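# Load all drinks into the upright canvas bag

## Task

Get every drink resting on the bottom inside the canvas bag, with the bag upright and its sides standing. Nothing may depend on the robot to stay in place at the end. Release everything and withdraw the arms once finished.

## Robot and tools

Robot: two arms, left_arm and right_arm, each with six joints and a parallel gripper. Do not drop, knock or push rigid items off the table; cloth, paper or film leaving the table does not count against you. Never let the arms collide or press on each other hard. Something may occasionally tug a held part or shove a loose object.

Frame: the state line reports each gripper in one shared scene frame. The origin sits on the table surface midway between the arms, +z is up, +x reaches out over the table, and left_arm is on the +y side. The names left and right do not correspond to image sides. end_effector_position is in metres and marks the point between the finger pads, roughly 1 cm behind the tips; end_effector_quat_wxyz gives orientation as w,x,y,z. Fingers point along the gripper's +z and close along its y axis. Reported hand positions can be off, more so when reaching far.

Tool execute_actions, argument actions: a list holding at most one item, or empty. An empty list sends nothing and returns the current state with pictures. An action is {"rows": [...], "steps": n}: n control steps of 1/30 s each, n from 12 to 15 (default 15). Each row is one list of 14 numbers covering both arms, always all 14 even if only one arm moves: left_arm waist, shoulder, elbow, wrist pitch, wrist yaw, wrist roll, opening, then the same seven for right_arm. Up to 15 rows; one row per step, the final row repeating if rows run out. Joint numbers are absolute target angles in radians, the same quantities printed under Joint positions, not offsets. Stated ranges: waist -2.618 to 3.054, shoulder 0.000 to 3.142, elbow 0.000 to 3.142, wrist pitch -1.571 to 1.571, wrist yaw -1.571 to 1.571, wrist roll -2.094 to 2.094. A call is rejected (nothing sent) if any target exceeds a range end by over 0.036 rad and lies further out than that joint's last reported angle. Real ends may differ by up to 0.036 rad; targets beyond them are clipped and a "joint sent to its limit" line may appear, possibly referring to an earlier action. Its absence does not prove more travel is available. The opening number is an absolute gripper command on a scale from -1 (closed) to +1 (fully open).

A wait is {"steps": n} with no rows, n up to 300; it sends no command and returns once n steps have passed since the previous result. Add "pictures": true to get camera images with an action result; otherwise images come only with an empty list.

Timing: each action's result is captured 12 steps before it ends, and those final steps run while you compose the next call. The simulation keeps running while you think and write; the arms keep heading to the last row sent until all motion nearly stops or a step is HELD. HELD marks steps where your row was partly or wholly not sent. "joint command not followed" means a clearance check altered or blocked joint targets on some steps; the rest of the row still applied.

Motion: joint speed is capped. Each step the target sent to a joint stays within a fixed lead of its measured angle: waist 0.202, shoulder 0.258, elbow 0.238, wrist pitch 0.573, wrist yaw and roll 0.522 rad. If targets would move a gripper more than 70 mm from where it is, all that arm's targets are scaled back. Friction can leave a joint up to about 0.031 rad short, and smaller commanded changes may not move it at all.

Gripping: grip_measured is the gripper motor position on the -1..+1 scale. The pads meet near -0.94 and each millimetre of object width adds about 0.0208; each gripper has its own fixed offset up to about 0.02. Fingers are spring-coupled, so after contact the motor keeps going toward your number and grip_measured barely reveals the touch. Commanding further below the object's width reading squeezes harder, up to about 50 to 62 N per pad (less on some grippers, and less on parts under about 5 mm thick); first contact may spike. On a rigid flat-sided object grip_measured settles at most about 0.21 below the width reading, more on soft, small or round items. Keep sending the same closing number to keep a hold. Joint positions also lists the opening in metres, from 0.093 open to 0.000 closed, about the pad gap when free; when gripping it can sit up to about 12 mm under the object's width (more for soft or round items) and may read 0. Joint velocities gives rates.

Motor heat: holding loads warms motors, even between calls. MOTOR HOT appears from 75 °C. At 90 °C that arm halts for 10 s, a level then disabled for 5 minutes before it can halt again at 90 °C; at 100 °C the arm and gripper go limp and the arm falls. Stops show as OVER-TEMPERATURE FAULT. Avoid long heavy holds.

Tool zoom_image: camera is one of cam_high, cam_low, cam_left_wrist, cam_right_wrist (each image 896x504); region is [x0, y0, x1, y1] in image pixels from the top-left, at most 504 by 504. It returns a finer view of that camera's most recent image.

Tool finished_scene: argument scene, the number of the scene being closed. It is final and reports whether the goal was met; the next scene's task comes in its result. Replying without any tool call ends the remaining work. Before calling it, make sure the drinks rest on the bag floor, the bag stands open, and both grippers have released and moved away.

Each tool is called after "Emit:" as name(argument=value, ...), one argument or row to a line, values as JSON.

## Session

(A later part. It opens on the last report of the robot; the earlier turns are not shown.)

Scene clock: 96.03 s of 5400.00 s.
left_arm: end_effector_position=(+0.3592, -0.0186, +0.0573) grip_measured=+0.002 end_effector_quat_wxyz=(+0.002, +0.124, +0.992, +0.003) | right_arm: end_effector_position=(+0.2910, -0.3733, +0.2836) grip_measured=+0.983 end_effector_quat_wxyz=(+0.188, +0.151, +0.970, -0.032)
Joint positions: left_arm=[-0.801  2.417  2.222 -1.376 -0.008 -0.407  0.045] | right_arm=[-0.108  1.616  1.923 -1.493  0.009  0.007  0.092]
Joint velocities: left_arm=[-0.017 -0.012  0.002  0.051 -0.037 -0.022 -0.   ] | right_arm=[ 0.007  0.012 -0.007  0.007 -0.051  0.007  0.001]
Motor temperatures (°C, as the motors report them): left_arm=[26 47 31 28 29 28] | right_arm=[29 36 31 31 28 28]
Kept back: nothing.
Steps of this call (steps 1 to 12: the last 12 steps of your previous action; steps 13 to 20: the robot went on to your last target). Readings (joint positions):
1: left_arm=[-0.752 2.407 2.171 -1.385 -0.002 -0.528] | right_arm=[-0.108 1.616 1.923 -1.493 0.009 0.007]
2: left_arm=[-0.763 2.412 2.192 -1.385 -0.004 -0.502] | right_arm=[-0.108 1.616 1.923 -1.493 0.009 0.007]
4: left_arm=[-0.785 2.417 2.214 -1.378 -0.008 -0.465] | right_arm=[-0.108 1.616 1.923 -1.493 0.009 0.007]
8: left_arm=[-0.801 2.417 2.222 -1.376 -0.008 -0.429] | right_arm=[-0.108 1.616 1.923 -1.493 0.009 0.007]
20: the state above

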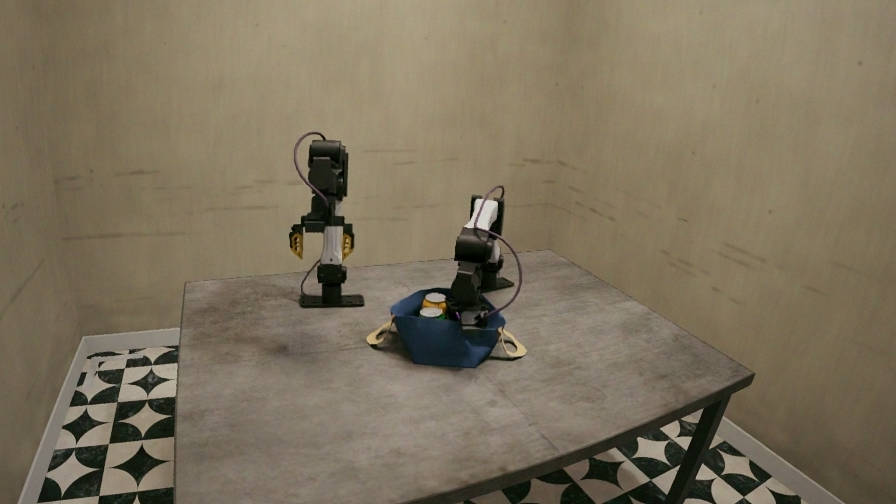

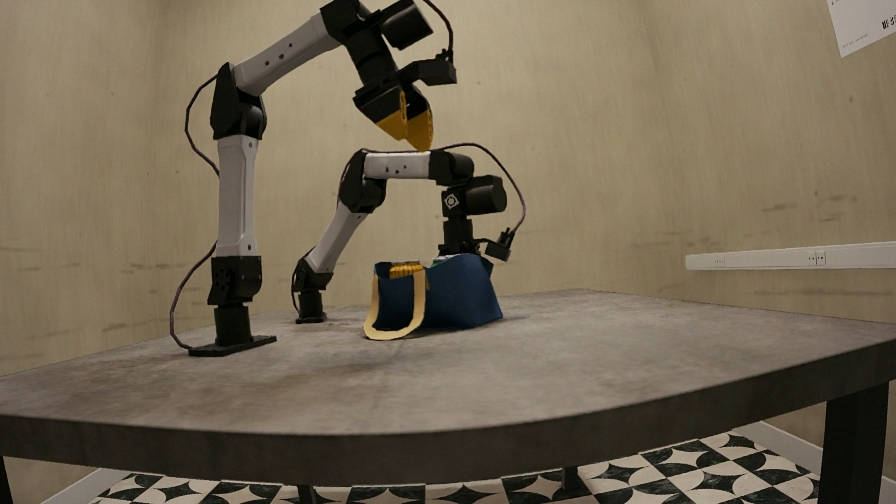

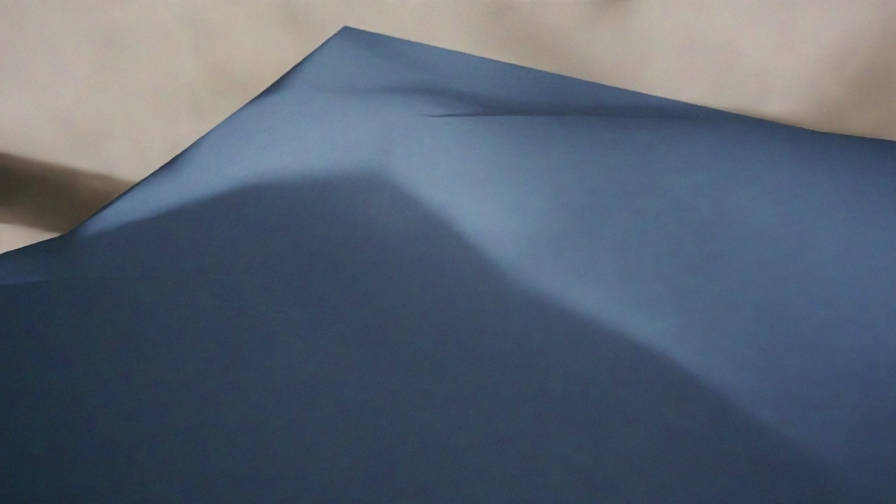

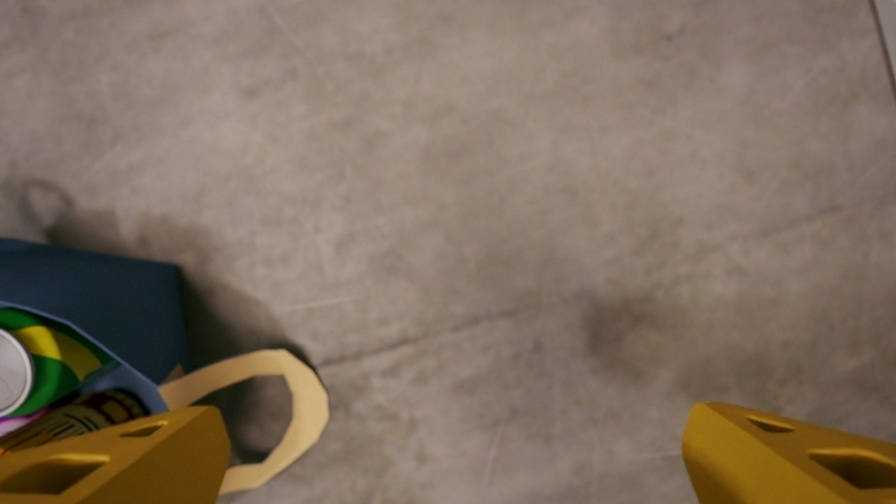

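Camera is outside the wall; release with small opening and rise straight.

Emit:
execute_actions(
  actions=[
    {"rows":[[-0.80,2.44,2.23,-1.37,0,-0.4,0.52,-0.1,1.6,1.9,-1.5,0,0,1]],"steps":15},
  ],
)

Emit:
execute_actions(
  actions=[
    {"rows":[[-0.80,2.35,2.23,-1.41,0,-0.4,0.52,-0.1,1.6,1.9,-1.5,0,0,1],[-0.80,2.28,2.23,-1.44,0,-0.4,0.52,-0.1,1.6,1.9,-1.5,0,0,1],[-0.80,2.2,2.25,-1.48,0,-0.4,0.52,-0.1,1.6,1.9,-1.5,0,0,1],[-0.82,2.1,2.28,-1.5,0,-0.3,0.52,-0.1,1.6,1.9,-1.5,0,0,1],[-0.85,1.95,2.3,-1.5,0,0,0.6,-0.1,1.6,1.9,-1.5,0,0,1]],"steps":15},
  ],
)

Emit:
execute_actions(
  actions=[
    {"steps":30},
  ],
  pictures=true,
)

Scene clock: 96.87 s of 5400.00 s.
left_arm: end_effector_position=(+0.3601, -0.0166, +0.0573) grip_measured=+0.489 end_effector_quat_wxyz=(+0.002, +0.124, +0.992, +0.006) | right_arm: end_effector_position=(+0.2910, -0.3733, +0.2836) grip_measured=+0.983 end_effector_quat_wxyz=(+0.188, +0.151, +0.970, -0.032)
Joint positions: left_arm=[-0.798  2.417  2.222 -1.378 -0.012 -0.404  0.069] | right_arm=[-0.108  1.616  1.923 -1.493  0.009  0.007  0.092]
Joint velocities: left_arm=[-0.002 -0.007 -0.002  0.051 -0.022 -0.095  0.059] | right_arm=[-0.017  0.007 -0.007 -0.007 -0.066 -0.022 -0.   ]
Motor temperatures (°C, as the motors report them): left_arm=[26 47 32 28 29 28] | right_arm=[29 36 31 31 28 28]
Steps of this call (steps 1 to 15: the robot went on to your last target; steps 16 to 22: nothing new was sent; steps 23 to 25: the first 3 steps of this action). Readings (joint positions):
23: left_arm=[-0.801 2.417 2.222 -1.377 -0.010 -0.405] | right_arm=[-0.108 1.616 1.923 -1.493 0.009 0.007]
24: left_arm=[-0.799 2.417 2.222 -1.380 -0.012 -0.404] | right_arm=[-0.108 1.616 1.923 -1.493 0.009 0.007]
25: the state above

Scene clock: 97.37 s of 5400.00 s.
left_arm: end_effector_position=(+0.3578, -0.0151, +0.0705) grip_measured=+0.518 end_effector_quat_wxyz=(+0.007, +0.124, +0.992, +0.002) | right_arm: end_effector_position=(+0.2910, -0.3733, +0.2836) grip_measured=+0.983 end_effector_quat_wxyz=(+0.188, +0.151, +0.970, -0.032)
Joint positions: left_arm=[-0.798  2.388  2.222 -1.395 -0.011 -0.404  0.07 ] | right_arm=[-0.108  1.616  1.923 -1.493  0.009  0.007  0.092]
Joint velocities: left_arm=[-0.017 -0.667 -0.002 -0.374  0.081 -0.007 -0.001] | right_arm=[ 0.007 -0.002  0.002  0.051 -0.066 -0.066 -0.001]
Motor temperatures (°C, as the motors report them): left_arm=[26 47 32 28 29 28] | right_arm=[29 36 31 31 28 28]
Steps of this call (steps 1 to 12: the last 12 steps of your previous action; steps 13 to 15: the first 3 steps of this action). Readings (joint positions):
13: left_arm=[-0.798 2.417 2.222 -1.379 -0.012 -0.404] | right_arm=[-0.108 1.616 1.923 -1.493 0.009 0.007]
14: left_arm=[-0.798 2.406 2.222 -1.385 -0.011 -0.404] | right_arm=[-0.108 1.616 1.923 -1.493 0.009 0.007]
15: the state above

Scene clock: 98.37 s of 5400.00 s.
left_arm: end_effector_position=(+0.3141, -0.0082, +0.2867) grip_measured=+0.598 end_effector_quat_wxyz=(+0.213, +0.330, +0.917, -0.074) | right_arm: end_effector_position=(+0.2910, -0.3733, +0.2836) grip_measured=+0.983 end_effector_quat_wxyz=(+0.188, +0.151, +0.970, -0.032)
Joint positions: left_arm=[-0.846  1.936  2.305 -1.484 -0.009 -0.007  0.074] | right_arm=[-0.108  1.616  1.923 -1.493  0.009  0.007  0.092]
Joint velocities: left_arm=[-0.007 -0.002 -0.002 -0.066 -0.081 -0.022 -0.001] | right_arm=[ 0.017 -0.002 -0.022 -0.095 -0.037  0.051  0.   ]
Motor temperatures (°C, as the motors report them): left_arm=[26 47 32 28 29 28] | right_arm=[29 36 31 31 28 28]
Kept back: nothing.
Steps of this call (steps 1 to 12: the last 12 steps of your previous action; steps 13 to 30: the robot went on to your last target). Readings (joint positions):
1: left_arm=[-0.798 2.361 2.222 -1.405 -0.012 -0.397] | right_arm=[-0.108 1.616 1.923 -1.493 0.009 0.007]
2: left_arm=[-0.799 2.329 2.223 -1.414 -0.014 -0.368] | right_arm=[-0.108 1.616 1.923 -1.493 0.009 0.007]
4: left_arm=[-0.804 2.257 2.233 -1.424 -0.014 -0.299] | right_arm=[-0.108 1.616 1.923 -1.493 0.009 0.007]
8: left_arm=[-0.826 2.094 2.254 -1.434 -0.014 -0.188] | right_arm=[-0.108 1.616 1.923 -1.493 0.009 0.007]
30: the state above

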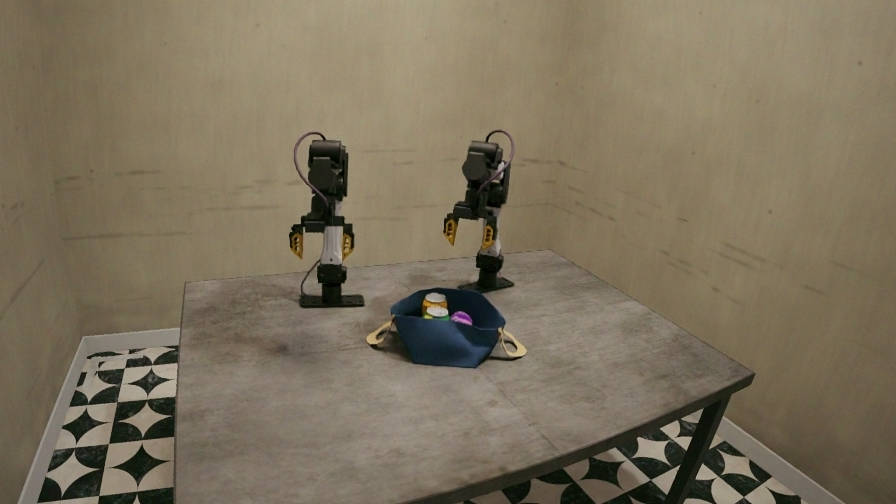

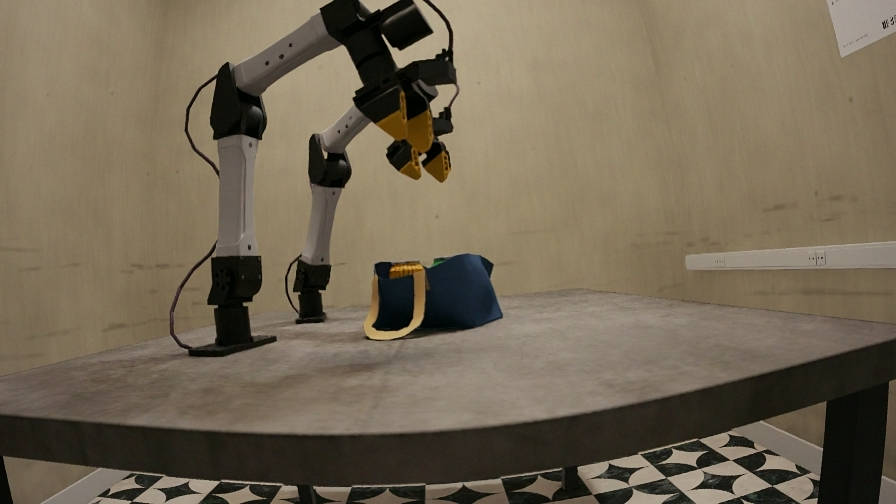

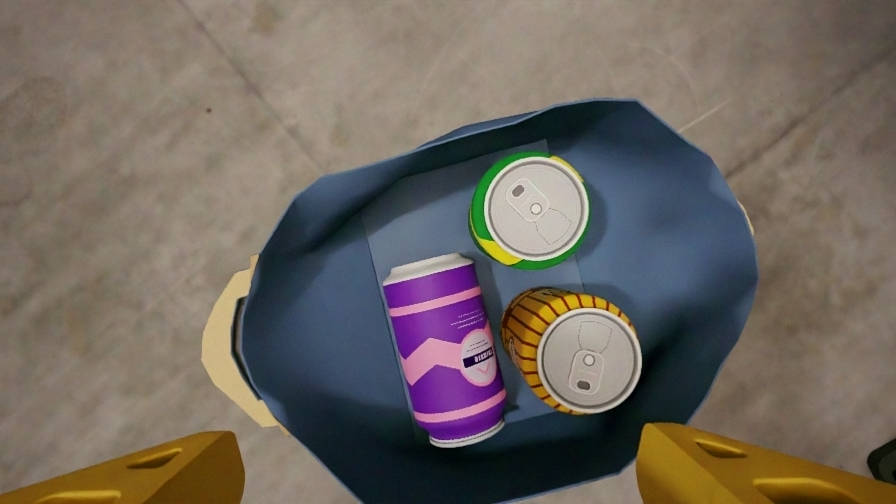

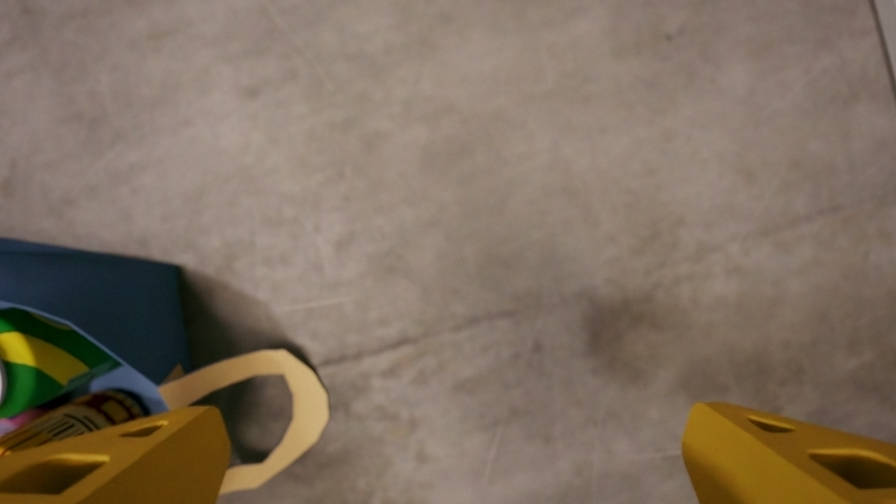

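Essentially on the floor; walls up. Park and finish.

Emit:
execute_actions(
  actions=[
    {"rows":[[-0.3,1.6,1.9,-1.5,0,0,1,-0.1,1.6,1.9,-1.5,0,0,1]],"steps":15},
  ],
)

Emit:
execute_actions(
  actions=[
    {"steps":30},
  ],
)

Emit:
finished_scene(
  scene=2,
)

Scene clock: 98.83 s of 5400.00 s.
left_arm: end_effector_position=(+0.3136, +0.0311, +0.2818) grip_measured=+0.969 end_effector_quat_wxyz=(+0.202, +0.297, +0.931, -0.069) | right_arm: end_effector_position=(+0.2910, -0.3733, +0.2836) grip_measured=+0.983 end_effector_quat_wxyz=(+0.188, +0.151, +0.970, -0.032)
Joint positions: left_arm=[-0.766  1.834  2.153 -1.46   0.007 -0.004  0.092] | right_arm=[-0.108  1.616  1.923 -1.493  0.009  0.007  0.092]
Joint velocities: left_arm=[ 1.297 -1.346 -1.697  0.051 -0.007 -0.037  0.033] | right_arm=[ 0.007 -0.002 -0.002 -0.007  0.037  0.022 -0.001]
Motor temperatures (°C, as the motors report them): left_arm=[26 47 32 28 29 28] | right_arm=[29 36 31 31 28 28]
Steps of this call (steps 1 to 11: the robot went on to your last target; steps 12 to 14: the first 3 steps of this action). Readings (joint positions):
12: left_arm=[-0.833 1.915 2.273 -1.467 -0.002 -0.005] | right_arm=[-0.108 1.616 1.923 -1.493 0.009 0.007]
13: left_arm=[-0.807 1.877 2.211 -1.457 0.006 -0.004] | right_arm=[-0.108 1.616 1.923 -1.493 0.009 0.007]
14: the state above

Scene clock: 99.83 s of 5400.00 s.
left_arm: end_effector_position=(+0.3201, +0.2189, +0.2872) grip_measured=+0.985 end_effector_quat_wxyz=(+0.198, +0.069, +0.978, -0.010) | right_arm: end_effector_position=(+0.2910, -0.3733, +0.2836) grip_measured=+0.983 end_effector_quat_wxyz=(+0.188, +0.151, +0.970, -0.032)
Joint positions: left_arm=[-0.292  1.605  1.92  -1.487 -0.01  -0.004  0.092] | right_arm=[-0.108  1.616  1.923 -1.493  0.009  0.007  0.092]
Joint velocities: left_arm=[-0.007 -0.002 -0.007 -0.037 -0.037 -0.022 -0.001] | right_arm=[ 0.017 -0.007  0.017 -0.051 -0.11  -0.007 -0.001]
Motor temperatures (°C, as the motors report them): left_arm=[26 47 32 28 29 28] | right_arm=[29 36 31 31 28 28]
Kept back: nothing.
Steps of this call (steps 1 to 12: the last 12 steps of your previous action; steps 13 to 30: the robot went on to your last target). Readings (joint positions):
1: left_arm=[-0.716 1.786 2.095 -1.461 0.007 -0.004] | right_arm=[-0.108 1.616 1.923 -1.493 0.009 0.007]
2: left_arm=[-0.661 1.738 2.040 -1.463 0.007 -0.004] | right_arm=[-0.108 1.616 1.923 -1.493 0.009 0.007]
4: left_arm=[-0.531 1.659 1.964 -1.474 0.007 -0.004] | right_arm=[-0.108 1.616 1.923 -1.493 0.009 0.007]
8: left_arm=[-0.300 1.605 1.930 -1.485 -0.011 -0.004] | right_arm=[-0.108 1.616 1.923 -1.493 0.009 0.007]
30: the state above
All arms were judged still, so your last target was given up. Only a new action makes them travel on or press farther. Fingers that are still opening or closing keep moving.

The scene is finished: the task was done.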